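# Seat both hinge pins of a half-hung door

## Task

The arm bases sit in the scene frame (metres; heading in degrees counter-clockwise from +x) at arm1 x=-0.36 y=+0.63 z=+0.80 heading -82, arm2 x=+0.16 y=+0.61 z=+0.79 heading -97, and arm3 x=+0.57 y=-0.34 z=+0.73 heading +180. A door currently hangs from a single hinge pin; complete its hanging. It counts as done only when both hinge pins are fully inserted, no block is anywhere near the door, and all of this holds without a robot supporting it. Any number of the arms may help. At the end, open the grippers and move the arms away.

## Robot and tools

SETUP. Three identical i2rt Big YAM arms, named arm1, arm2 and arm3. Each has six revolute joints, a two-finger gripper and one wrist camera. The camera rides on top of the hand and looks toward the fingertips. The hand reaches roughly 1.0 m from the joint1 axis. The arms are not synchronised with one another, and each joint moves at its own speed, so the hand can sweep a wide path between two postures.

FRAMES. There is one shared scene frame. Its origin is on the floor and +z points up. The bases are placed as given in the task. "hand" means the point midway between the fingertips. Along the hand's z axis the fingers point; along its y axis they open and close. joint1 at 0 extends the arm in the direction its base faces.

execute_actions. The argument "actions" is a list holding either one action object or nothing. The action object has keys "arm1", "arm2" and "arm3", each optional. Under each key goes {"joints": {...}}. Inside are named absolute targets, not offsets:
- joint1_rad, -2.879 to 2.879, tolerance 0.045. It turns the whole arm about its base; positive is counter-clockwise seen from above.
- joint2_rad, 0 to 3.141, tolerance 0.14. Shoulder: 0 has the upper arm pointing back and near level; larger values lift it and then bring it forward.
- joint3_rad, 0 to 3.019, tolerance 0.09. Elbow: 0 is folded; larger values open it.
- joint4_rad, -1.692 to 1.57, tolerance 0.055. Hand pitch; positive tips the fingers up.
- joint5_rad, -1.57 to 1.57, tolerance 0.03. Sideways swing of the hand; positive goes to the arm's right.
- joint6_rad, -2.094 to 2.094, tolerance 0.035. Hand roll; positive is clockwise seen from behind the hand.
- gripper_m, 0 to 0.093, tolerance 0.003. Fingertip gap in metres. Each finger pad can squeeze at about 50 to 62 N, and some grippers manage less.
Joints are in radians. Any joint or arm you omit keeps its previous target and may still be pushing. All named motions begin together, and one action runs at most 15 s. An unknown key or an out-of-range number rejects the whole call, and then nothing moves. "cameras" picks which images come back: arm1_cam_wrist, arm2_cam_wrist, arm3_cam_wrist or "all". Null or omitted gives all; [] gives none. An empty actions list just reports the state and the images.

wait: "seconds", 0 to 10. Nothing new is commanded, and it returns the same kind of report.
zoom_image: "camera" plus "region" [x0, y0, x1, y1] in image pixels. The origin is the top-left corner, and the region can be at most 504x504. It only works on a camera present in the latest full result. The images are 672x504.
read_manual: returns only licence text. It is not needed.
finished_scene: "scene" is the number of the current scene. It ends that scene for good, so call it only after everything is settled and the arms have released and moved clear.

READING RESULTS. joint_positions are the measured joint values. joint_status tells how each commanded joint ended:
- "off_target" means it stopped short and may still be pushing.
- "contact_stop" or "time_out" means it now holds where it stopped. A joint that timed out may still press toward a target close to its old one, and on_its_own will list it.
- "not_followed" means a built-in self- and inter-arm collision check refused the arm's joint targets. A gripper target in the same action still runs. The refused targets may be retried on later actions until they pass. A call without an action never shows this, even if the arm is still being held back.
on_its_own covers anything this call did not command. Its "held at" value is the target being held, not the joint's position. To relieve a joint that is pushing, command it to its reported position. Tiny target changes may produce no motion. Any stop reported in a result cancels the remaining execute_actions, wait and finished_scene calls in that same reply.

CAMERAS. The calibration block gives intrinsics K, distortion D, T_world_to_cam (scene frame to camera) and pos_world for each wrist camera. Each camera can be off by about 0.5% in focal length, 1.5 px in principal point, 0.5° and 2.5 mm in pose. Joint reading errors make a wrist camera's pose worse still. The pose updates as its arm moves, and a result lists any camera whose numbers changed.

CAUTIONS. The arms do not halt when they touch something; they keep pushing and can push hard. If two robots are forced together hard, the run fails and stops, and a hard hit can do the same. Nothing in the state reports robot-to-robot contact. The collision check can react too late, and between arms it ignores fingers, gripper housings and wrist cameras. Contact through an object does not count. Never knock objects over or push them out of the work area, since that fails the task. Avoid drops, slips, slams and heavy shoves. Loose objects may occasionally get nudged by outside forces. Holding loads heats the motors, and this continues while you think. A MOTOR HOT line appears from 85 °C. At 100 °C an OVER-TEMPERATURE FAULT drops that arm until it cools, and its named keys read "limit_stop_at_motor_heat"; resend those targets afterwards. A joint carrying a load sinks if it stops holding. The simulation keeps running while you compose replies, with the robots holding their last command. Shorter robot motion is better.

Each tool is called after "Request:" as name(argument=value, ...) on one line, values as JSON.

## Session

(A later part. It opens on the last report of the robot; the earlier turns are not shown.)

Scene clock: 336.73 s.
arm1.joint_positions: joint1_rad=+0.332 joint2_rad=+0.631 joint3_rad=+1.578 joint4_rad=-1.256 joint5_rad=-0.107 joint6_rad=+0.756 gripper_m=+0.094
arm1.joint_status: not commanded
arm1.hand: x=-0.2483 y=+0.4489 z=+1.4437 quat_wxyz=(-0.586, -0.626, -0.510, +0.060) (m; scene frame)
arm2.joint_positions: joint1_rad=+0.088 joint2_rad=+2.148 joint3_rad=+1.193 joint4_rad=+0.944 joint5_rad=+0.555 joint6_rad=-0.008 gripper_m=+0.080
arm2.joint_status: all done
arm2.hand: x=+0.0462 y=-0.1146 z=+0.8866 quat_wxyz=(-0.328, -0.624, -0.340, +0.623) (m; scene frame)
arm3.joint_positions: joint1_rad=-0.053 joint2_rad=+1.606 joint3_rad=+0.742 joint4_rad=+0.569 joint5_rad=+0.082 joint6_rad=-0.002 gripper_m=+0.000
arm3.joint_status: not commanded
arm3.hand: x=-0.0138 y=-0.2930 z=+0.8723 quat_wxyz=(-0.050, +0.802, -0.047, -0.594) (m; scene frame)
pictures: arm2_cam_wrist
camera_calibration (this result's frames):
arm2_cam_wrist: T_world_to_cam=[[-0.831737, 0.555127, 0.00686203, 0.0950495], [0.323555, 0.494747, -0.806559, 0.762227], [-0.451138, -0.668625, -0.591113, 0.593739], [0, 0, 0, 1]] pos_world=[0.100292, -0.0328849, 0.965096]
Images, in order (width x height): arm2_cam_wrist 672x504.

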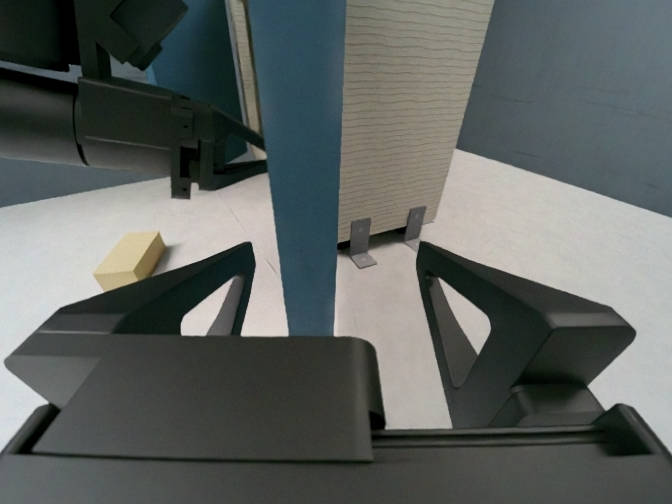

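Request:
execute_actions(actions=[{"arm2":{"joints":{"gripper_m":0.0}},"arm3":{"joints":{"joint3_rad":0.83,"joint4_rad":0.52}}}], cameras=[])

Request:
execute_actions(actions=[{"arm2":{"joints":{"joint2_rad":2.09,"joint3_rad":1.19}}}], cameras=["arm2_cam_wrist","arm3_cam_wrist"])

Scene clock: 352.47 s.
arm1.joint_positions: joint1_rad=+0.332 joint2_rad=+0.631 joint3_rad=+1.578 joint4_rad=-1.256 joint5_rad=-0.107 joint6_rad=+0.756 gripper_m=+0.094
arm1.joint_status: not commanded
arm1.hand: x=-0.2483 y=+0.4489 z=+1.4437 quat_wxyz=(-0.586, -0.626, -0.510, +0.060) (m; scene frame)
arm2.joint_positions: joint1_rad=+0.093 joint2_rad=+2.148 joint3_rad=+1.196 joint4_rad=+0.941 joint5_rad=+0.547 joint6_rad=+0.006 gripper_m=+0.015
arm2.joint_status: gripper_m off_target (ended at +0.015, target +0.000)
arm2.hand: x=+0.0507 y=-0.1167 z=+0.8870 quat_wxyz=(-0.337, -0.624, -0.339, +0.618) (m; scene frame)
arm3.joint_positions: joint1_rad=-0.053 joint2_rad=+1.607 joint3_rad=+0.787 joint4_rad=+0.527 joint5_rad=+0.082 joint6_rad=-0.002 gripper_m=+0.000
arm3.joint_status: all done
arm3.hand: x=-0.0268 y=-0.2922 z=+0.8841 quat_wxyz=(-0.050, +0.801, -0.047, -0.595) (m; scene frame)
pictures: none
No camera images: the call's "cameras" was empty. Leave "cameras" out to get every camera's image.

Scene clock: 353.13 s.
arm1.joint_positions: joint1_rad=+0.332 joint2_rad=+0.631 joint3_rad=+1.578 joint4_rad=-1.256 joint5_rad=-0.107 joint6_rad=+0.756 gripper_m=+0.094
arm1.joint_status: not commanded
arm1.hand: x=-0.2483 y=+0.4489 z=+1.4437 quat_wxyz=(-0.586, -0.626, -0.510, +0.060) (m; scene frame)
arm2.joint_positions: joint1_rad=+0.093 joint2_rad=+2.142 joint3_rad=+1.195 joint4_rad=+0.931 joint5_rad=+0.547 joint6_rad=+0.008 gripper_m=+0.015
arm2.joint_status: all done
arm2.hand: x=+0.0507 y=-0.1164 z=+0.8885 quat_wxyz=(-0.336, -0.625, -0.340, +0.617) (m; scene frame)
arm3.joint_positions: joint1_rad=-0.053 joint2_rad=+1.607 joint3_rad=+0.787 joint4_rad=+0.527 joint5_rad=+0.082 joint6_rad=-0.002 gripper_m=+0.000
arm3.joint_status: not commanded
arm3.hand: x=-0.0268 y=-0.2922 z=+0.8841 quat_wxyz=(-0.050, +0.801, -0.047, -0.595) (m; scene frame)
pictures: arm2_cam_wrist, arm3_cam_wrist
camera_calibration (this result's frames):
arm2_cam_wrist: T_world_to_cam=[[-0.838763, 0.544455, -0.00681264, 0.111058], [0.328755, 0.496413, -0.803427, 0.760315], [-0.434047, -0.676124, -0.595365, 0.59769], [0, 0, 0, 1]] pos_world=[0.102619, -0.0337831, 0.967458]
arm3_cam_wrist: T_world_to_cam=[[0.132692, 0.99091, 0.0221195, 0.270848], [0.785837, -0.0915782, -0.611615, 0.538351], [-0.60403, 0.0985389, -0.790846, 0.840641], [0, 0, 0, 1]] pos_world=[0.0487769, -0.301921, 0.98809]
Images, in order (width x height): arm2_cam_wrist 672x504, arm3_cam_wrist 672x504.

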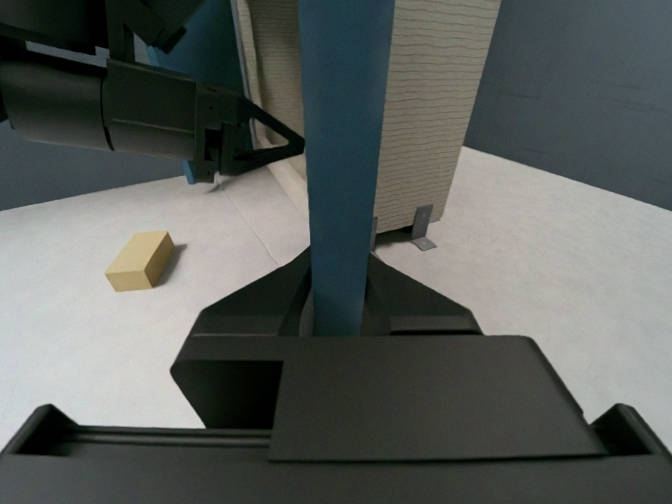

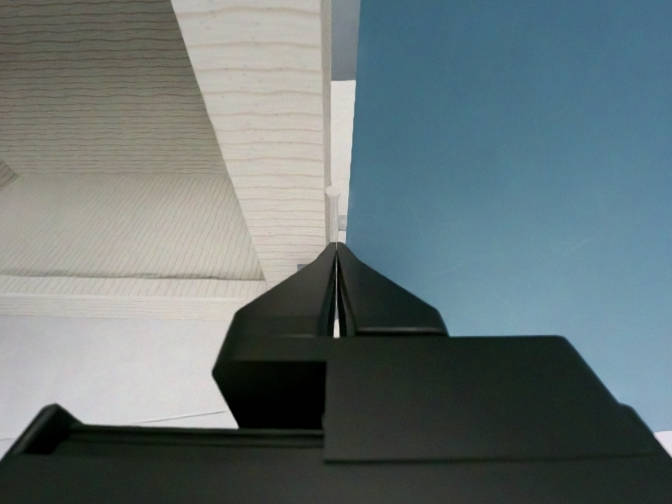

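Request:
execute_actions(actions=[{"arm2":{"joints":{"joint2_rad":2.05,"joint3_rad":1.21,"joint4_rad":0.96}}}], cameras=["arm3_cam_wrist"])

Scene clock: 358.27 s.
arm1.joint_positions: joint1_rad=+0.332 joint2_rad=+0.631 joint3_rad=+1.578 joint4_rad=-1.256 joint5_rad=-0.107 joint6_rad=+0.756 gripper_m=+0.094
arm1.joint_status: not commanded
arm1.hand: x=-0.2483 y=+0.4489 z=+1.4437 quat_wxyz=(-0.586, -0.626, -0.510, +0.060) (m; scene frame)
arm2.joint_positions: joint1_rad=+0.093 joint2_rad=+2.139 joint3_rad=+1.195 joint4_rad=+0.931 joint5_rad=+0.546 joint6_rad=+0.009 gripper_m=+0.015
arm2.joint_status: all done
arm2.hand: x=+0.0508 y=-0.1166 z=+0.8906 quat_wxyz=(-0.337, -0.625, -0.340, +0.617) (m; scene frame)
arm3.joint_positions: joint1_rad=-0.053 joint2_rad=+1.607 joint3_rad=+0.787 joint4_rad=+0.527 joint5_rad=+0.082 joint6_rad=-0.002 gripper_m=+0.000
arm3.joint_status: not commanded
arm3.hand: x=-0.0268 y=-0.2922 z=+0.8841 quat_wxyz=(-0.050, +0.801, -0.047, -0.595) (m; scene frame)
pictures: arm3_cam_wrist
camera_calibration (this result's frames):
arm3_cam_wrist: T_world_to_cam=[[0.132692, 0.99091, 0.0221195, 0.270848], [0.785837, -0.0915782, -0.611615, 0.538351], [-0.60403, 0.0985389, -0.790846, 0.840641], [0, 0, 0, 1]] pos_world=[0.0487769, -0.301921, 0.98809]
Images, in order (width x height): arm3_cam_wrist 672x504.

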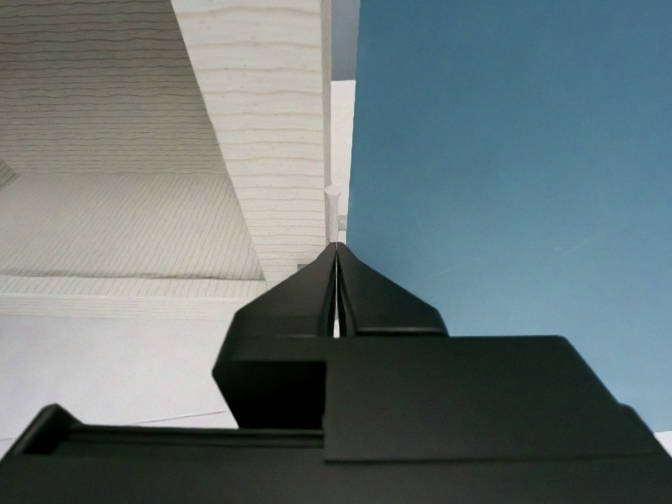

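Request:
execute_actions(actions=[{"arm2":{"joints":{"joint2_rad":2.05,"joint3_rad":1.165,"joint4_rad":0.93,"joint1_rad":0.105}}}], cameras=["arm3_cam_wrist"])

Scene clock: 368.90 s.
arm1.joint_positions: joint1_rad=+0.332 joint2_rad=+0.631 joint3_rad=+1.578 joint4_rad=-1.256 joint5_rad=-0.107 joint6_rad=+0.756 gripper_m=+0.094
arm1.joint_status: not commanded
arm1.hand: x=-0.2483 y=+0.4489 z=+1.4437 quat_wxyz=(-0.586, -0.626, -0.510, +0.060) (m; scene frame)
arm2.joint_positions: joint1_rad=+0.087 joint2_rad=+2.132 joint3_rad=+1.186 joint4_rad=+0.922 joint5_rad=+0.533 joint6_rad=+0.014 gripper_m=+0.015
arm2.joint_status: all done
arm2.hand: x=+0.0487 y=-0.1146 z=+0.8896 quat_wxyz=(-0.338, -0.626, -0.344, +0.613) (m; scene frame)
arm3.joint_positions: joint1_rad=-0.053 joint2_rad=+1.607 joint3_rad=+0.787 joint4_rad=+0.527 joint5_rad=+0.082 joint6_rad=-0.002 gripper_m=+0.000
arm3.joint_status: not commanded
arm3.hand: x=-0.0268 y=-0.2922 z=+0.8841 quat_wxyz=(-0.050, +0.801, -0.047, -0.595) (m; scene frame)
pictures: arm3_cam_wrist
camera_calibration (this result's frames):
arm3_cam_wrist: T_world_to_cam=[[0.132692, 0.99091, 0.0221195, 0.270848], [0.785837, -0.0915782, -0.611615, 0.538351], [-0.60403, 0.0985389, -0.790846, 0.840641], [0, 0, 0, 1]] pos_world=[0.0487769, -0.301921, 0.98809]
Images, in order (width x height): arm3_cam_wrist 672x504.

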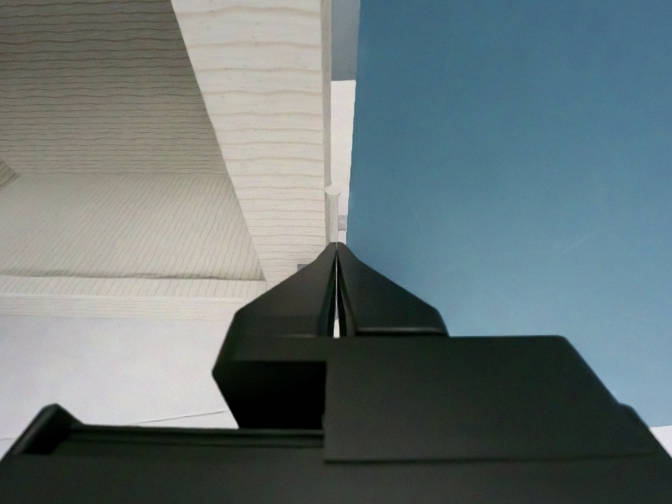

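Request:
execute_actions(actions=[{"arm3":{"joints":{"gripper_m":0.03}}}], cameras=["arm3_cam_wrist"])

Request:
zoom_image(camera="arm3_cam_wrist", region=[290, 170, 390, 340])

Scene clock: 380.37 s.
arm1.joint_positions: joint1_rad=+0.332 joint2_rad=+0.631 joint3_rad=+1.578 joint4_rad=-1.256 joint5_rad=-0.107 joint6_rad=+0.756 gripper_m=+0.094
arm1.joint_status: not commanded
arm1.hand: x=-0.2483 y=+0.4489 z=+1.4437 quat_wxyz=(-0.586, -0.626, -0.510, +0.060) (m; scene frame)
arm2.joint_positions: joint1_rad=+0.087 joint2_rad=+2.132 joint3_rad=+1.186 joint4_rad=+0.922 joint5_rad=+0.533 joint6_rad=+0.014 gripper_m=+0.015
arm2.joint_status: not commanded
arm2.hand: x=+0.0487 y=-0.1146 z=+0.8896 quat_wxyz=(-0.338, -0.626, -0.344, +0.613) (m; scene frame)
arm3.joint_positions: joint1_rad=-0.053 joint2_rad=+1.607 joint3_rad=+0.787 joint4_rad=+0.527 joint5_rad=+0.082 joint6_rad=-0.002 gripper_m=+0.030
arm3.joint_status: all done
arm3.hand: x=-0.0268 y=-0.2922 z=+0.8841 quat_wxyz=(-0.050, +0.801, -0.047, -0.595) (m; scene frame)
pictures: arm3_cam_wrist
camera_calibration (this result's frames):
arm3_cam_wrist: T_world_to_cam=[[0.132692, 0.99091, 0.0221195, 0.270848], [0.785837, -0.0915782, -0.611615, 0.538351], [-0.60403, 0.0985389, -0.790846, 0.840641], [0, 0, 0, 1]] pos_world=[0.0487769, -0.301921, 0.98809]
Images, in order (width x height): arm3_cam_wrist 672x504.

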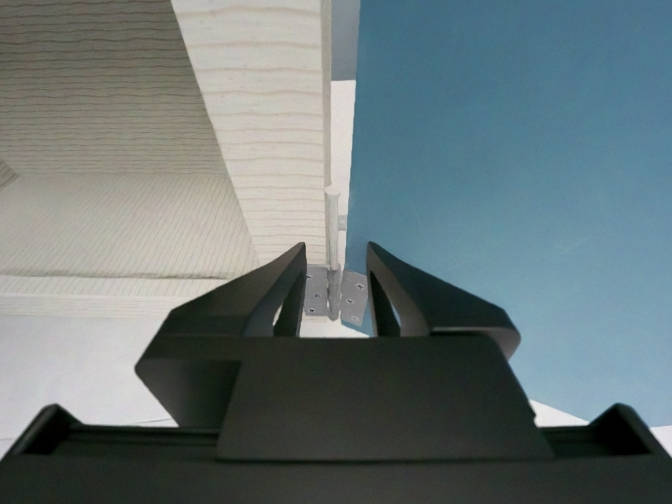

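Region (290, 170, 390, 340) of arm3_cam_wrist's 672x504 image, scaled by 2.965, with more detail than that image has; it fills the left 296 columns of this view, and the rest is white.

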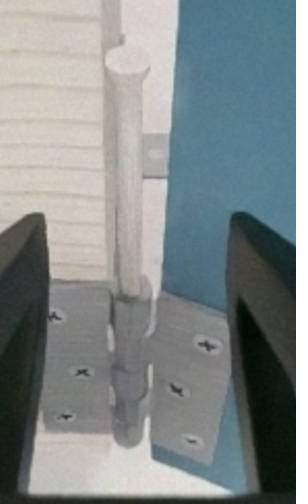

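Request:
zoom_image(camera="arm3_cam_wrist", region=[310, 255, 370, 325])

Region (310, 255, 370, 325) of arm3_cam_wrist's 672x504 image, scaled by 7.200, with more detail than that image has; it fills the left 432 columns of this view, and the rest is white.

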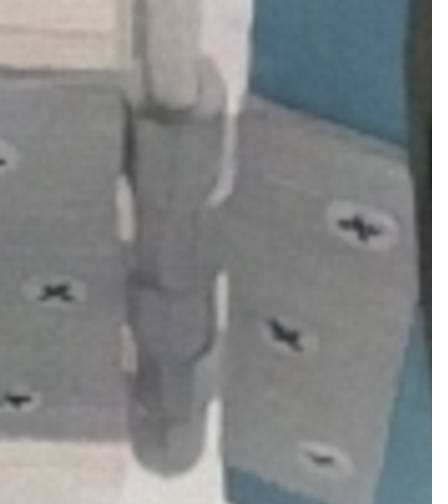

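Request:
execute_actions(actions=[{"arm2":{"joints":{"joint2_rad":2.11,"joint3_rad":1.195,"joint1_rad":0.087,"joint5_rad":0.533}}}], cameras=["arm3_cam_wrist"])

Request:
zoom_image(camera="arm3_cam_wrist", region=[290, 170, 390, 340])

Scene clock: 390.77 s.
arm1.joint_positions: joint1_rad=+0.332 joint2_rad=+0.631 joint3_rad=+1.578 joint4_rad=-1.256 joint5_rad=-0.107 joint6_rad=+0.756 gripper_m=+0.094
arm1.joint_status: not commanded
arm1.hand: x=-0.2483 y=+0.4489 z=+1.4437 quat_wxyz=(-0.586, -0.626, -0.510, +0.060) (m; scene frame)
arm2.joint_positions: joint1_rad=+0.085 joint2_rad=+2.132 joint3_rad=+1.186 joint4_rad=+0.922 joint5_rad=+0.526 joint6_rad=+0.014 gripper_m=+0.015
arm2.joint_status: all done
arm2.hand: x=+0.0484 y=-0.1151 z=+0.8896 quat_wxyz=(-0.339, -0.626, -0.345, +0.612) (m; scene frame)
arm3.joint_positions: joint1_rad=-0.053 joint2_rad=+1.607 joint3_rad=+0.787 joint4_rad=+0.527 joint5_rad=+0.082 joint6_rad=-0.002 gripper_m=+0.030
arm3.joint_status: not commanded
arm3.hand: x=-0.0268 y=-0.2922 z=+0.8841 quat_wxyz=(-0.050, +0.801, -0.047, -0.595) (m; scene frame)
pictures: arm3_cam_wrist
camera_calibration (this result's frames):
arm3_cam_wrist: T_world_to_cam=[[0.132692, 0.99091, 0.0221195, 0.270848], [0.785837, -0.0915782, -0.611615, 0.538351], [-0.60403, 0.0985389, -0.790846, 0.840641], [0, 0, 0, 1]] pos_world=[0.0487769, -0.301921, 0.98809]
Images, in order (width x height): arm3_cam_wrist 672x504.

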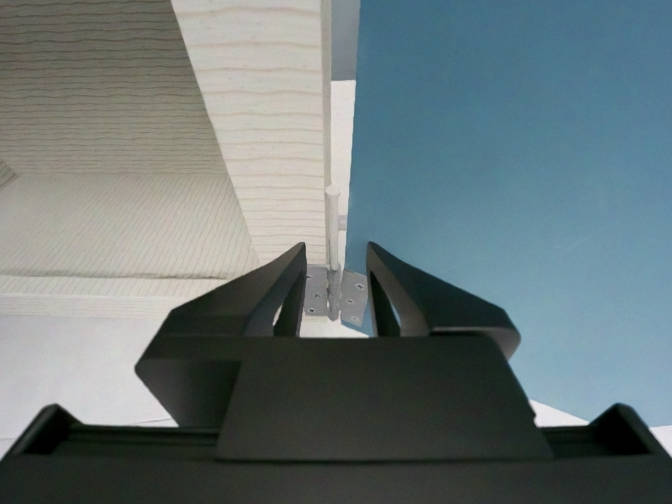

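Region (290, 170, 390, 340) of arm3_cam_wrist's 672x504 image, scaled by 2.965, with more detail than that image has; it fills the left 296 columns of this view, and the rest is white.

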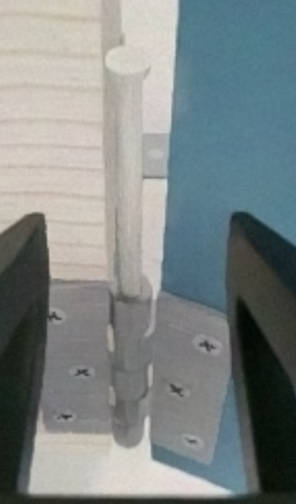

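Request:
execute_actions(actions=[{"arm2":{"joints":{"joint6_rad":0.06}}}], cameras=["arm3_cam_wrist"])

Request:
zoom_image(camera="arm3_cam_wrist", region=[290, 170, 390, 340])

Scene clock: 399.43 s.
arm1.joint_positions: joint1_rad=+0.332 joint2_rad=+0.631 joint3_rad=+1.578 joint4_rad=-1.256 joint5_rad=-0.107 joint6_rad=+0.756 gripper_m=+0.094
arm1.joint_status: not commanded
arm1.hand: x=-0.2483 y=+0.4489 z=+1.4437 quat_wxyz=(-0.586, -0.626, -0.510, +0.060) (m; scene frame)
arm2.joint_positions: joint1_rad=+0.085 joint2_rad=+2.132 joint3_rad=+1.186 joint4_rad=+0.922 joint5_rad=+0.526 joint6_rad=+0.026 gripper_m=+0.015
arm2.joint_status: all done
arm2.hand: x=+0.0484 y=-0.1151 z=+0.8896 quat_wxyz=(-0.343, -0.628, -0.342, +0.610) (m; scene frame)
arm3.joint_positions: joint1_rad=-0.053 joint2_rad=+1.607 joint3_rad=+0.787 joint4_rad=+0.527 joint5_rad=+0.082 joint6_rad=-0.002 gripper_m=+0.030
arm3.joint_status: not commanded
arm3.hand: x=-0.0268 y=-0.2922 z=+0.8841 quat_wxyz=(-0.050, +0.801, -0.047, -0.595) (m; scene frame)
pictures: arm3_cam_wrist
camera_calibration (this result's frames):
arm3_cam_wrist: T_world_to_cam=[[0.132692, 0.99091, 0.0221195, 0.270848], [0.785837, -0.0915782, -0.611615, 0.538351], [-0.60403, 0.0985389, -0.790846, 0.840641], [0, 0, 0, 1]] pos_world=[0.0487769, -0.301921, 0.98809]
Images, in order (width x height): arm3_cam_wrist 672x504.

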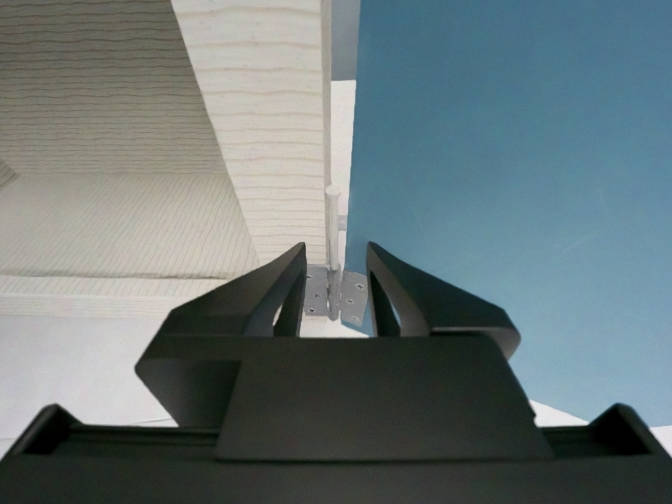

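Region (290, 170, 390, 340) of arm3_cam_wrist's 672x504 image, scaled by 2.965, with more detail than that image has; it fills the left 296 columns of this view, and the rest is white.

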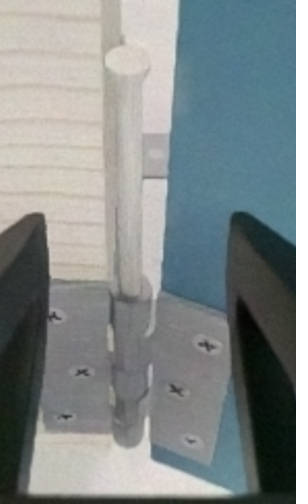

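Request:
execute_actions(actions=[{"arm2":{"joints":{"joint5_rad":0.50}},"arm3":{"joints":{"gripper_m":0.0,"joint2_rad":1.585,"joint3_rad":0.905}}}], cameras=["arm3_cam_wrist","arm2_cam_wrist"])

Scene clock: 411.00 s.
arm1.joint_positions: joint1_rad=+0.332 joint2_rad=+0.631 joint3_rad=+1.578 joint4_rad=-1.256 joint5_rad=-0.107 joint6_rad=+0.756 gripper_m=+0.094
arm1.joint_status: not commanded
arm1.hand: x=-0.2483 y=+0.4489 z=+1.4437 quat_wxyz=(-0.586, -0.626, -0.510, +0.060) (m; scene frame)
arm2.joint_positions: joint1_rad=+0.084 joint2_rad=+2.132 joint3_rad=+1.186 joint4_rad=+0.922 joint5_rad=+0.514 joint6_rad=+0.027 gripper_m=+0.015
arm2.joint_status: all done
arm2.hand: x=+0.0492 y=-0.1160 z=+0.8895 quat_wxyz=(-0.346, -0.626, -0.344, +0.608) (m; scene frame)
arm3.joint_positions: joint1_rad=-0.053 joint2_rad=+1.594 joint3_rad=+0.862 joint4_rad=+0.525 joint5_rad=+0.082 joint6_rad=-0.002 gripper_m=+0.000
arm3.joint_status: all done
arm3.hand: x=-0.0509 y=-0.2907 z=+0.9299 quat_wxyz=(-0.050, +0.774, -0.048, -0.629) (m; scene frame)
pictures: arm2_cam_wrist, arm3_cam_wrist
camera_calibration (this result's frames):
arm2_cam_wrist: T_world_to_cam=[[-0.851197, 0.524392, -0.0218203, 0.121189], [0.330054, 0.502495, -0.799101, 0.758253], [-0.408078, -0.687395, -0.6008, 0.600238], [0, 0, 0, 1]] pos_world=[0.0978347, -0.0319683, 0.969188]
arm3_cam_wrist: T_world_to_cam=[[0.134486, 0.990793, 0.0155571, 0.277711], [0.730061, -0.0884553, -0.677633, 0.644904], [-0.670018, 0.10249, -0.735235, 0.808292], [0, 0, 0, 1]] pos_world=[0.0334029, -0.300951, 1.02697]
Images, in order (width x height): arm2_cam_wrist 672x504, arm3_cam_wrist 672x504.

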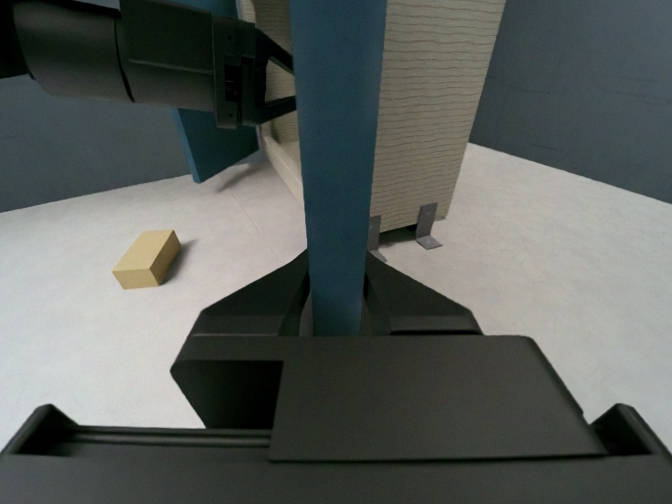

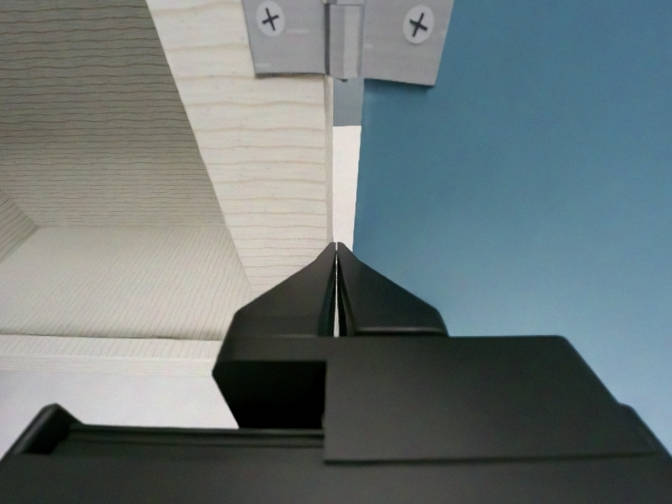

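Request:
execute_actions(actions=[{"arm3":{"joints":{"joint2_rad":1.665,"joint3_rad":0.865,"joint5_rad":0.093}}}], cameras=["arm3_cam_wrist"])

Scene clock: 417.37 s.
arm1.joint_positions: joint1_rad=+0.332 joint2_rad=+0.631 joint3_rad=+1.578 joint4_rad=-1.256 joint5_rad=-0.107 joint6_rad=+0.756 gripper_m=+0.094
arm1.joint_status: not commanded
arm1.hand: x=-0.2483 y=+0.4489 z=+1.4437 quat_wxyz=(-0.586, -0.626, -0.510, +0.060) (m; scene frame)
arm2.joint_positions: joint1_rad=+0.083 joint2_rad=+2.132 joint3_rad=+1.186 joint4_rad=+0.922 joint5_rad=+0.512 joint6_rad=+0.028 gripper_m=+0.015
arm2.joint_status: not commanded
arm2.hand: x=+0.0487 y=-0.1160 z=+0.8895 quat_wxyz=(-0.347, -0.626, -0.344, +0.607) (m; scene frame)
arm3.joint_positions: joint1_rad=-0.053 joint2_rad=+1.629 joint3_rad=+0.863 joint4_rad=+0.533 joint5_rad=+0.091 joint6_rad=-0.002 gripper_m=+0.000
arm3.joint_status: all done
arm3.hand: x=-0.0535 y=-0.2891 z=+0.9108 quat_wxyz=(-0.054, +0.783, -0.051, -0.618) (m; scene frame)
pictures: arm3_cam_wrist
camera_calibration (this result's frames):
arm3_cam_wrist: T_world_to_cam=[[0.142438, 0.989609, 0.0196434, 0.273118], [0.74742, -0.0945255, -0.657593, 0.614939], [-0.648903, 0.108348, -0.753117, 0.811404], [0, 0, 0, 1]] pos_world=[0.0280034, -0.300066, 1.0101]
Images, in order (width x height): arm3_cam_wrist 672x504.

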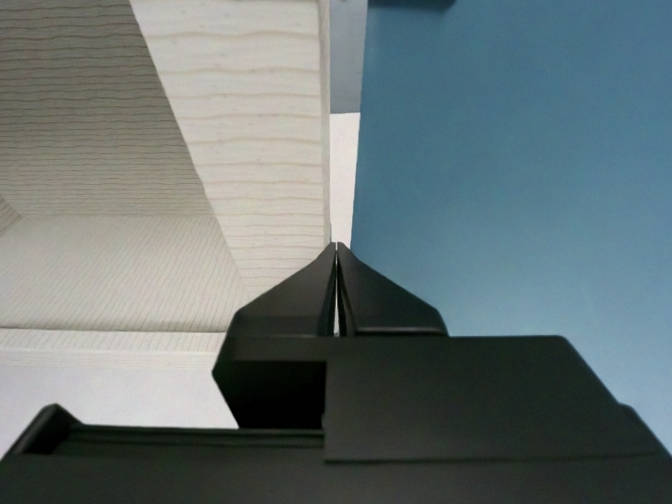

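Contact on head. Push a little more.

Request:
execute_actions(actions=[{"arm3":{"joints":{"joint2_rad":1.70,"joint4_rad":0.50,"joint3_rad":0.85}}}], cameras=[])

Scene clock: 420.80 s.
arm1.joint_positions: joint1_rad=+0.332 joint2_rad=+0.631 joint3_rad=+1.578 joint4_rad=-1.256 joint5_rad=-0.107 joint6_rad=+0.756 gripper_m=+0.094
arm1.joint_status: not commanded
arm1.hand: x=-0.2483 y=+0.4489 z=+1.4437 quat_wxyz=(-0.586, -0.626, -0.510, +0.060) (m; scene frame)
arm2.joint_positions: joint1_rad=+0.083 joint2_rad=+2.132 joint3_rad=+1.186 joint4_rad=+0.922 joint5_rad=+0.512 joint6_rad=+0.028 gripper_m=+0.015
arm2.joint_status: not commanded
arm2.hand: x=+0.0487 y=-0.1160 z=+0.8895 quat_wxyz=(-0.347, -0.626, -0.344, +0.607) (m; scene frame)
arm3.joint_positions: joint1_rad=-0.053 joint2_rad=+1.631 joint3_rad=+0.863 joint4_rad=+0.533 joint5_rad=+0.091 joint6_rad=-0.002 gripper_m=+0.000
arm3.joint_status: all done
arm3.hand: x=-0.0536 y=-0.2891 z=+0.9097 quat_wxyz=(-0.054, +0.783, -0.051, -0.618) (m; scene frame)
pictures: none
No camera images: the call's "cameras" was empty. Leave "cameras" out to get every camera's image.

Request:
execute_actions(actions=[{"arm3":{"joints":{"joint2_rad":1.675,"joint4_rad":0.52,"joint3_rad":0.86}},"arm2":{"joints":{"joint2_rad":2.17,"joint5_rad":0.515,"joint6_rad":0.03}}}], cameras=["arm3_cam_wrist"])

Scene clock: 442.63 s.
arm1.joint_positions: joint1_rad=+0.332 joint2_rad=+0.631 joint3_rad=+1.578 joint4_rad=-1.256 joint5_rad=-0.107 joint6_rad=+0.756 gripper_m=+0.094
arm1.joint_status: not commanded
arm1.hand: x=-0.2483 y=+0.4489 z=+1.4437 quat_wxyz=(-0.586, -0.626, -0.510, +0.060) (m; scene frame)
arm2.joint_positions: joint1_rad=+0.083 joint2_rad=+2.135 joint3_rad=+1.186 joint4_rad=+0.922 joint5_rad=+0.516 joint6_rad=+0.026 gripper_m=+0.015
arm2.joint_status: all done
arm2.hand: x=+0.0481 y=-0.1156 z=+0.8871 quat_wxyz=(-0.344, -0.627, -0.345, +0.608) (m; scene frame)
arm3.joint_positions: joint1_rad=-0.053 joint2_rad=+1.631 joint3_rad=+0.863 joint4_rad=+0.535 joint5_rad=+0.091 joint6_rad=-0.002 gripper_m=+0.000
arm3.joint_status: all done
arm3.hand: x=-0.0537 y=-0.2890 z=+0.9102 quat_wxyz=(-0.054, +0.782, -0.051, -0.618) (m; scene frame)
pictures: arm3_cam_wrist
camera_calibration (this result's frames):
arm3_cam_wrist: T_world_to_cam=[[0.142813, 0.989554, 0.0196986, 0.273039], [0.747138, -0.0947312, -0.657884, 0.614903], [-0.649145, 0.108672, -0.752862, 0.810646], [0, 0, 0, 1]] pos_world=[0.0278166, -0.300031, 1.00946]
Images, in order (width x height): arm3_cam_wrist 672x504.

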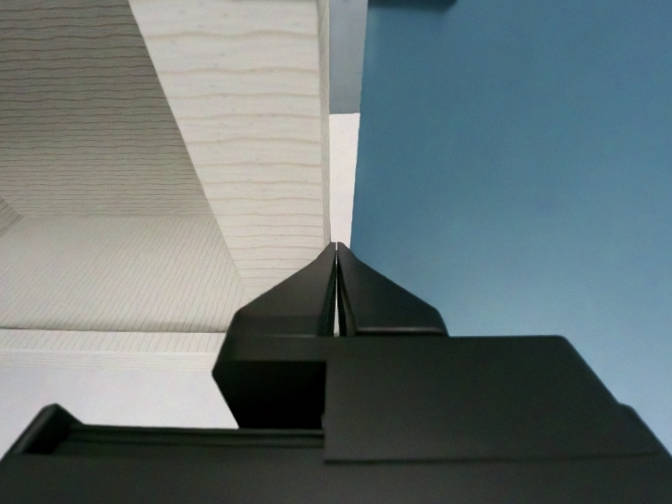

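Request:
execute_actions(actions=[{"arm3":{"joints":{"joint2_rad":1.57,"joint3_rad":0.79}},"arm2":{"joints":{"joint2_rad":2.08}}}], cameras=[])

Request:
execute_actions(actions=[{"arm3":{"joints":{"gripper_m":0.03,"joint4_rad":0.44}}}], cameras=["arm3_cam_wrist"])

Scene clock: 455.90 s.
arm1.joint_positions: joint1_rad=+0.332 joint2_rad=+0.631 joint3_rad=+1.578 joint4_rad=-1.256 joint5_rad=-0.107 joint6_rad=+0.756 gripper_m=+0.094
arm1.joint_status: not commanded
arm1.hand: x=-0.2483 y=+0.4489 z=+1.4437 quat_wxyz=(-0.586, -0.626, -0.510, +0.060) (m; scene frame)
arm2.joint_positions: joint1_rad=+0.083 joint2_rad=+2.133 joint3_rad=+1.186 joint4_rad=+0.922 joint5_rad=+0.516 joint6_rad=+0.026 gripper_m=+0.015
arm2.joint_status: all done
arm2.hand: x=+0.0481 y=-0.1156 z=+0.8887 quat_wxyz=(-0.345, -0.627, -0.344, +0.608) (m; scene frame)
arm3.joint_positions: joint1_rad=-0.053 joint2_rad=+1.582 joint3_rad=+0.794 joint4_rad=+0.528 joint5_rad=+0.092 joint6_rad=-0.002 gripper_m=+0.000
arm3.joint_status: all done
arm3.hand: x=-0.0282 y=-0.2905 z=+0.9023 quat_wxyz=(-0.054, +0.791, -0.051, -0.608) (m; scene frame)
pictures: none
No camera images: the call's "cameras" was empty. Leave "cameras" out to get every camera's image.

Scene clock: 456.60 s.
arm1.joint_positions: joint1_rad=+0.332 joint2_rad=+0.631 joint3_rad=+1.578 joint4_rad=-1.256 joint5_rad=-0.107 joint6_rad=+0.756 gripper_m=+0.094
arm1.joint_status: not commanded
arm1.hand: x=-0.2483 y=+0.4489 z=+1.4437 quat_wxyz=(-0.586, -0.626, -0.510, +0.060) (m; scene frame)
arm2.joint_positions: joint1_rad=+0.083 joint2_rad=+2.133 joint3_rad=+1.186 joint4_rad=+0.922 joint5_rad=+0.516 joint6_rad=+0.026 gripper_m=+0.015
arm2.joint_status: not commanded
arm2.hand: x=+0.0481 y=-0.1156 z=+0.8887 quat_wxyz=(-0.345, -0.627, -0.344, +0.608) (m; scene frame)
arm3.joint_positions: joint1_rad=-0.053 joint2_rad=+1.582 joint3_rad=+0.794 joint4_rad=+0.449 joint5_rad=+0.092 joint6_rad=-0.002 gripper_m=+0.030
arm3.joint_status: all done
arm3.hand: x=-0.0225 y=-0.2908 z=+0.8838 quat_wxyz=(-0.054, +0.814, -0.050, -0.576) (m; scene frame)
pictures: arm3_cam_wrist
camera_calibration (this result's frames):
arm3_cam_wrist: T_world_to_cam=[[0.14041, 0.989677, 0.0287028, 0.262911], [0.812432, -0.0985971, -0.574658, 0.500815], [-0.565896, 0.104007, -0.81789, 0.869187], [0, 0, 0, 1]] pos_world=[0.0480764, -0.30122, 0.99115]
Images, in order (width x height): arm3_cam_wrist 672x504.

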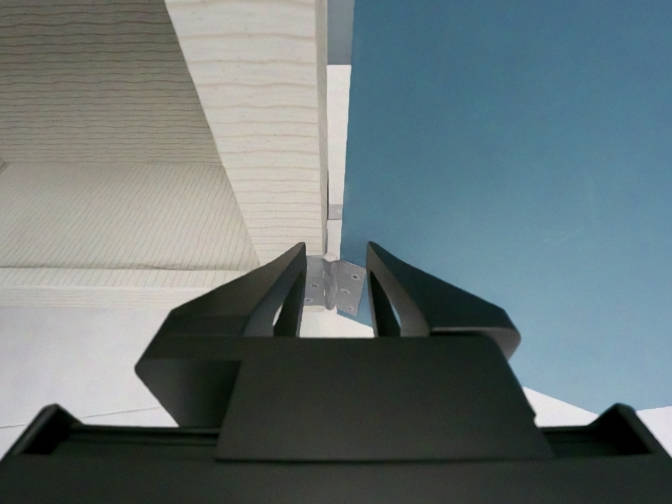

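Request:
zoom_image(camera="arm3_cam_wrist", region=[300, 235, 375, 325])

Region (300, 235, 375, 325) of arm3_cam_wrist's 672x504 image, scaled by 5.600, with more detail than that image has.

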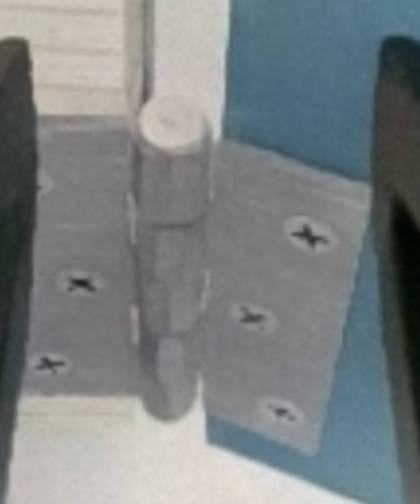

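Request:
execute_actions(actions=[{"arm2":{"joints":{"joint2_rad":2.14,"gripper_m":0.07}},"arm3":{"joints":{"joint2_rad":1.3,"joint3_rad":0.65,"joint4_rad":0.75,"gripper_m":0.03}}}], cameras=["arm3_cam_wrist","arm2_cam_wrist"])

Scene clock: 465.03 s.
arm1.joint_positions: joint1_rad=+0.332 joint2_rad=+0.631 joint3_rad=+1.578 joint4_rad=-1.256 joint5_rad=-0.107 joint6_rad=+0.756 gripper_m=+0.094
arm1.joint_status: not commanded
arm1.hand: x=-0.2483 y=+0.4489 z=+1.4437 quat_wxyz=(-0.586, -0.626, -0.510, +0.060) (m; scene frame)
arm2.joint_positions: joint1_rad=+0.083 joint2_rad=+2.132 joint3_rad=+1.186 joint4_rad=+0.922 joint5_rad=+0.516 joint6_rad=+0.026 gripper_m=+0.070
arm2.joint_status: all done
arm2.hand: x=+0.0481 y=-0.1157 z=+0.8893 quat_wxyz=(-0.345, -0.626, -0.344, +0.609) (m; scene frame)
arm3.joint_positions: joint1_rad=-0.053 joint2_rad=+1.285 joint3_rad=+0.648 joint4_rad=+0.739 joint5_rad=+0.092 joint6_rad=-0.002 gripper_m=+0.030
arm3.joint_status: all done
arm3.hand: x=+0.0408 y=-0.2942 z=+1.0381 quat_wxyz=(-0.052, +0.668, -0.053, -0.740) (m; scene frame)
pictures: arm2_cam_wrist, arm3_cam_wrist
camera_calibration (this result's frames):
arm2_cam_wrist: T_world_to_cam=[[-0.849627, 0.526987, -0.0204474, 0.11908], [0.33077, 0.50228, -0.79894, 0.758047], [-0.410761, -0.685565, -0.601063, 0.600414], [0, 0, 0, 1]] pos_world=[0.097061, -0.0318832, 0.968956]
arm3_cam_wrist: T_world_to_cam=[[0.145564, 0.989304, -0.00942024, 0.292206], [0.490144, -0.0803833, -0.867927, 0.860694], [-0.859401, 0.121722, -0.496602, 0.715246], [0, 0, 0, 1]] pos_world=[0.150284, -0.306956, 1.10497]
Images, in order (width x height): arm2_cam_wrist 672x504, arm3_cam_wrist 672x504.

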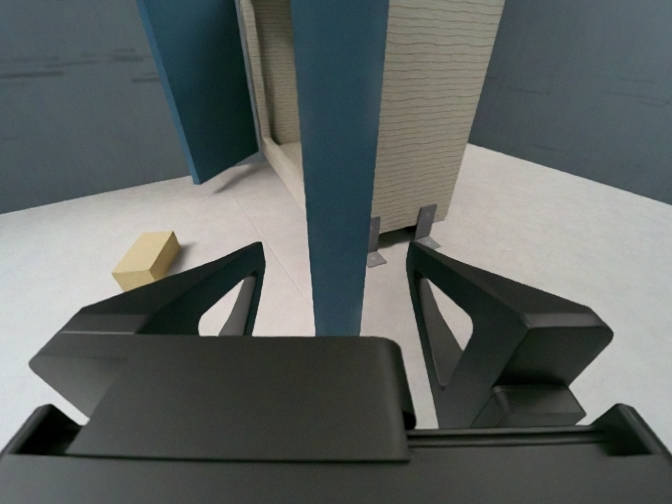

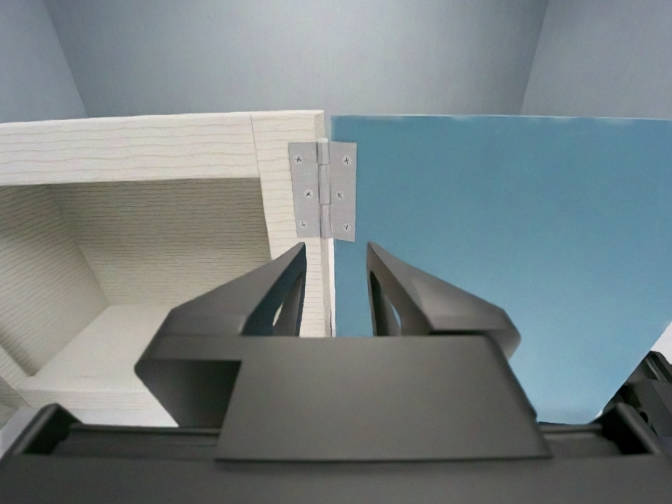

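Request:
zoom_image(camera="arm3_cam_wrist", region=[285, 120, 365, 180])

Request:
execute_actions(actions=[{"arm2":{"joints":{"joint1_rad":0.2,"joint2_rad":1.95,"joint3_rad":0.88,"joint4_rad":1.07,"joint5_rad":0.65}},"arm3":{"joints":{"joint2_rad":1.0,"joint3_rad":0.55,"joint4_rad":0.2}}}], cameras=["arm3_cam_wrist","arm2_cam_wrist"])

Region (285, 120, 365, 180) of arm3_cam_wrist's 672x504 image, scaled by 6.300, with more detail than that image has; it fills the top 378 rows of this view, and the rest is white.

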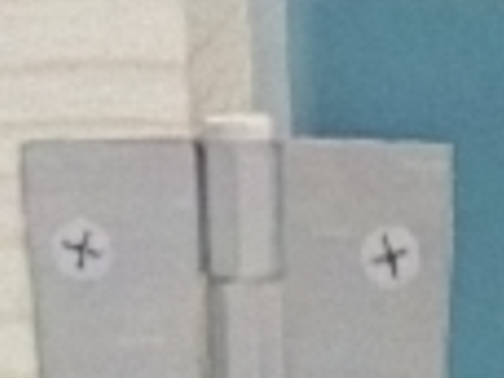

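Scene clock: 471.13 s.
arm1.joint_positions: joint1_rad=+0.332 joint2_rad=+0.631 joint3_rad=+1.578 joint4_rad=-1.256 joint5_rad=-0.107 joint6_rad=+0.756 gripper_m=+0.094
arm1.joint_status: not commanded
arm1.hand: x=-0.2483 y=+0.4489 z=+1.4437 quat_wxyz=(-0.586, -0.626, -0.510, +0.060) (m; scene frame)
arm2.joint_positions: joint1_rad=+0.203 joint2_rad=+1.937 joint3_rad=+0.883 joint4_rad=+1.050 joint5_rad=+0.648 joint6_rad=+0.026 gripper_m=+0.070
arm2.joint_status: all done
arm2.hand: x=+0.1082 y=-0.0186 z=+0.9163 quat_wxyz=(-0.348, -0.624, -0.334, +0.614) (m; scene frame)
arm3.joint_positions: joint1_rad=-0.053 joint2_rad=+0.990 joint3_rad=+0.546 joint4_rad=+0.209 joint5_rad=+0.092 joint6_rad=-0.002 gripper_m=+0.030
arm3.joint_status: all done
arm3.hand: x=+0.1176 y=-0.2988 z=+0.9910 quat_wxyz=(-0.054, +0.783, -0.051, -0.618) (m; scene frame)
pictures: arm2_cam_wrist, arm3_cam_wrist
camera_calibration (this result's frames):
arm2_cam_wrist: T_world_to_cam=[[-0.843582, 0.536163, -0.0299811, 0.127786], [0.335252, 0.482217, -0.809366, 0.719762], [-0.419495, -0.692818, -0.586539, 0.695373], [0, 0, 0, 1]] pos_world=[0.158202, 0.0661713, 0.994245]
arm3_cam_wrist: T_world_to_cam=[[0.143139, 0.989502, 0.019949, 0.256333], [0.748358, -0.0950211, -0.656454, 0.53744], [-0.647666, 0.108893, -0.754103, 0.984892], [0, 0, 0, 1]] pos_world=[0.198992, -0.309822, 1.0904]
Images, in order (width x height): arm2_cam_wrist 672x504, arm3_cam_wrist 672x504.

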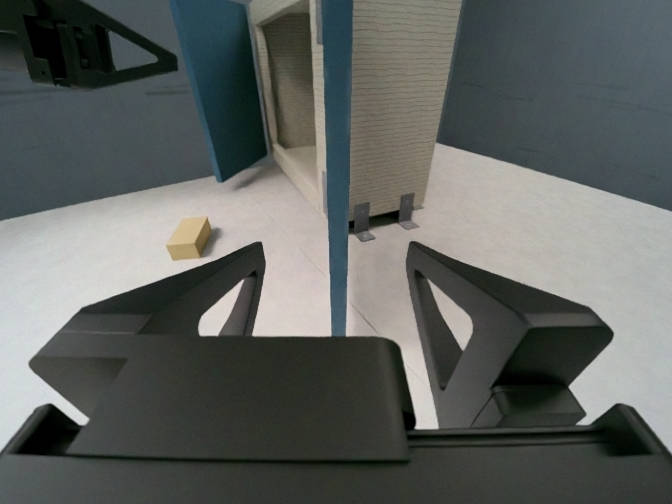

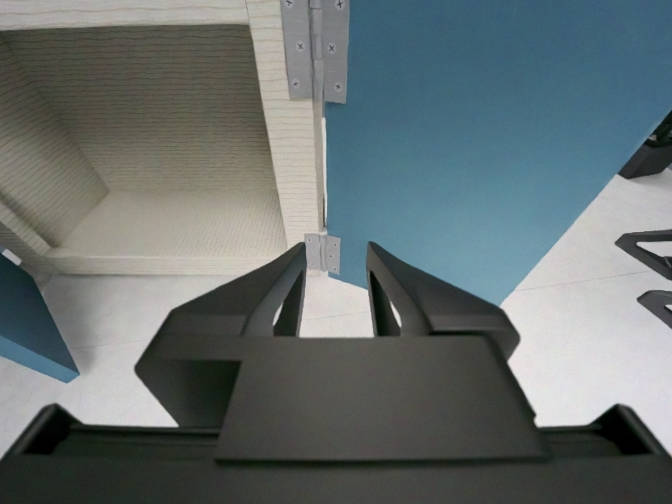

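Both seated. Move a bit further clear and finish.

Request:
execute_actions(actions=[{"arm2":{"joints":{"joint2_rad":1.5,"joint3_rad":0.5}},"arm3":{"joints":{"joint2_rad":0.6,"joint3_rad":0.3}}}], cameras=["arm3_cam_wrist"])

Request:
finished_scene(scene=2)

Scene clock: 476.50 s.
arm1.joint_positions: joint1_rad=+0.332 joint2_rad=+0.631 joint3_rad=+1.578 joint4_rad=-1.256 joint5_rad=-0.107 joint6_rad=+0.756 gripper_m=+0.094
arm1.joint_status: not commanded
arm1.hand: x=-0.2483 y=+0.4489 z=+1.4437 quat_wxyz=(-0.586, -0.626, -0.510, +0.060) (m; scene frame)
arm2.joint_positions: joint1_rad=+0.203 joint2_rad=+1.497 joint3_rad=+0.508 joint4_rad=+1.050 joint5_rad=+0.649 joint6_rad=+0.026 gripper_m=+0.070
arm2.joint_status: all done
arm2.hand: x=+0.0965 y=+0.1192 z=+0.9967 quat_wxyz=(-0.369, -0.615, -0.313, +0.623) (m; scene frame)
arm3.joint_positions: joint1_rad=-0.053 joint2_rad=+0.598 joint3_rad=+0.302 joint4_rad=+0.204 joint5_rad=+0.092 joint6_rad=-0.002 gripper_m=+0.030
arm3.joint_status: all done
arm3.hand: x=+0.2151 y=-0.3045 z=+0.9938 quat_wxyz=(-0.054, +0.737, -0.052, -0.672) (m; scene frame)
pictures: arm3_cam_wrist
camera_calibration (this result's frames):
arm3_cam_wrist: T_world_to_cam=[[0.145381, 0.989347, 0.00752474, 0.259759], [0.64694, -0.0893059, -0.757293, 0.589614], [-0.748554, 0.114964, -0.653032, 0.973858], [0, 0, 0, 1]] pos_world=[0.309776, -0.316295, 1.08052]
Images, in order (width x height): arm3_cam_wrist 672x504.

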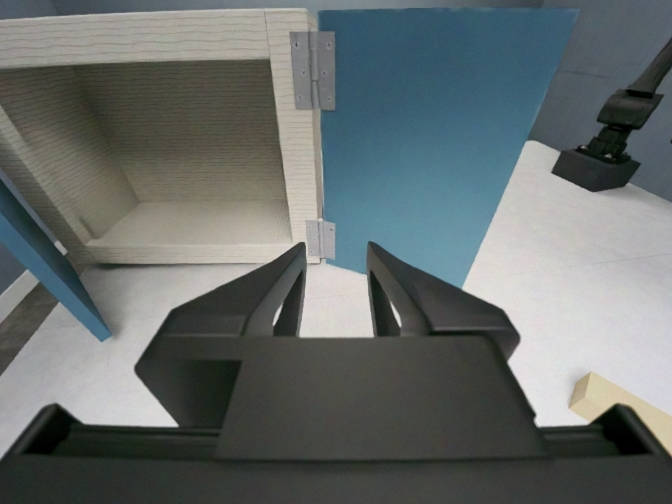

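The scene is finished: the task was done.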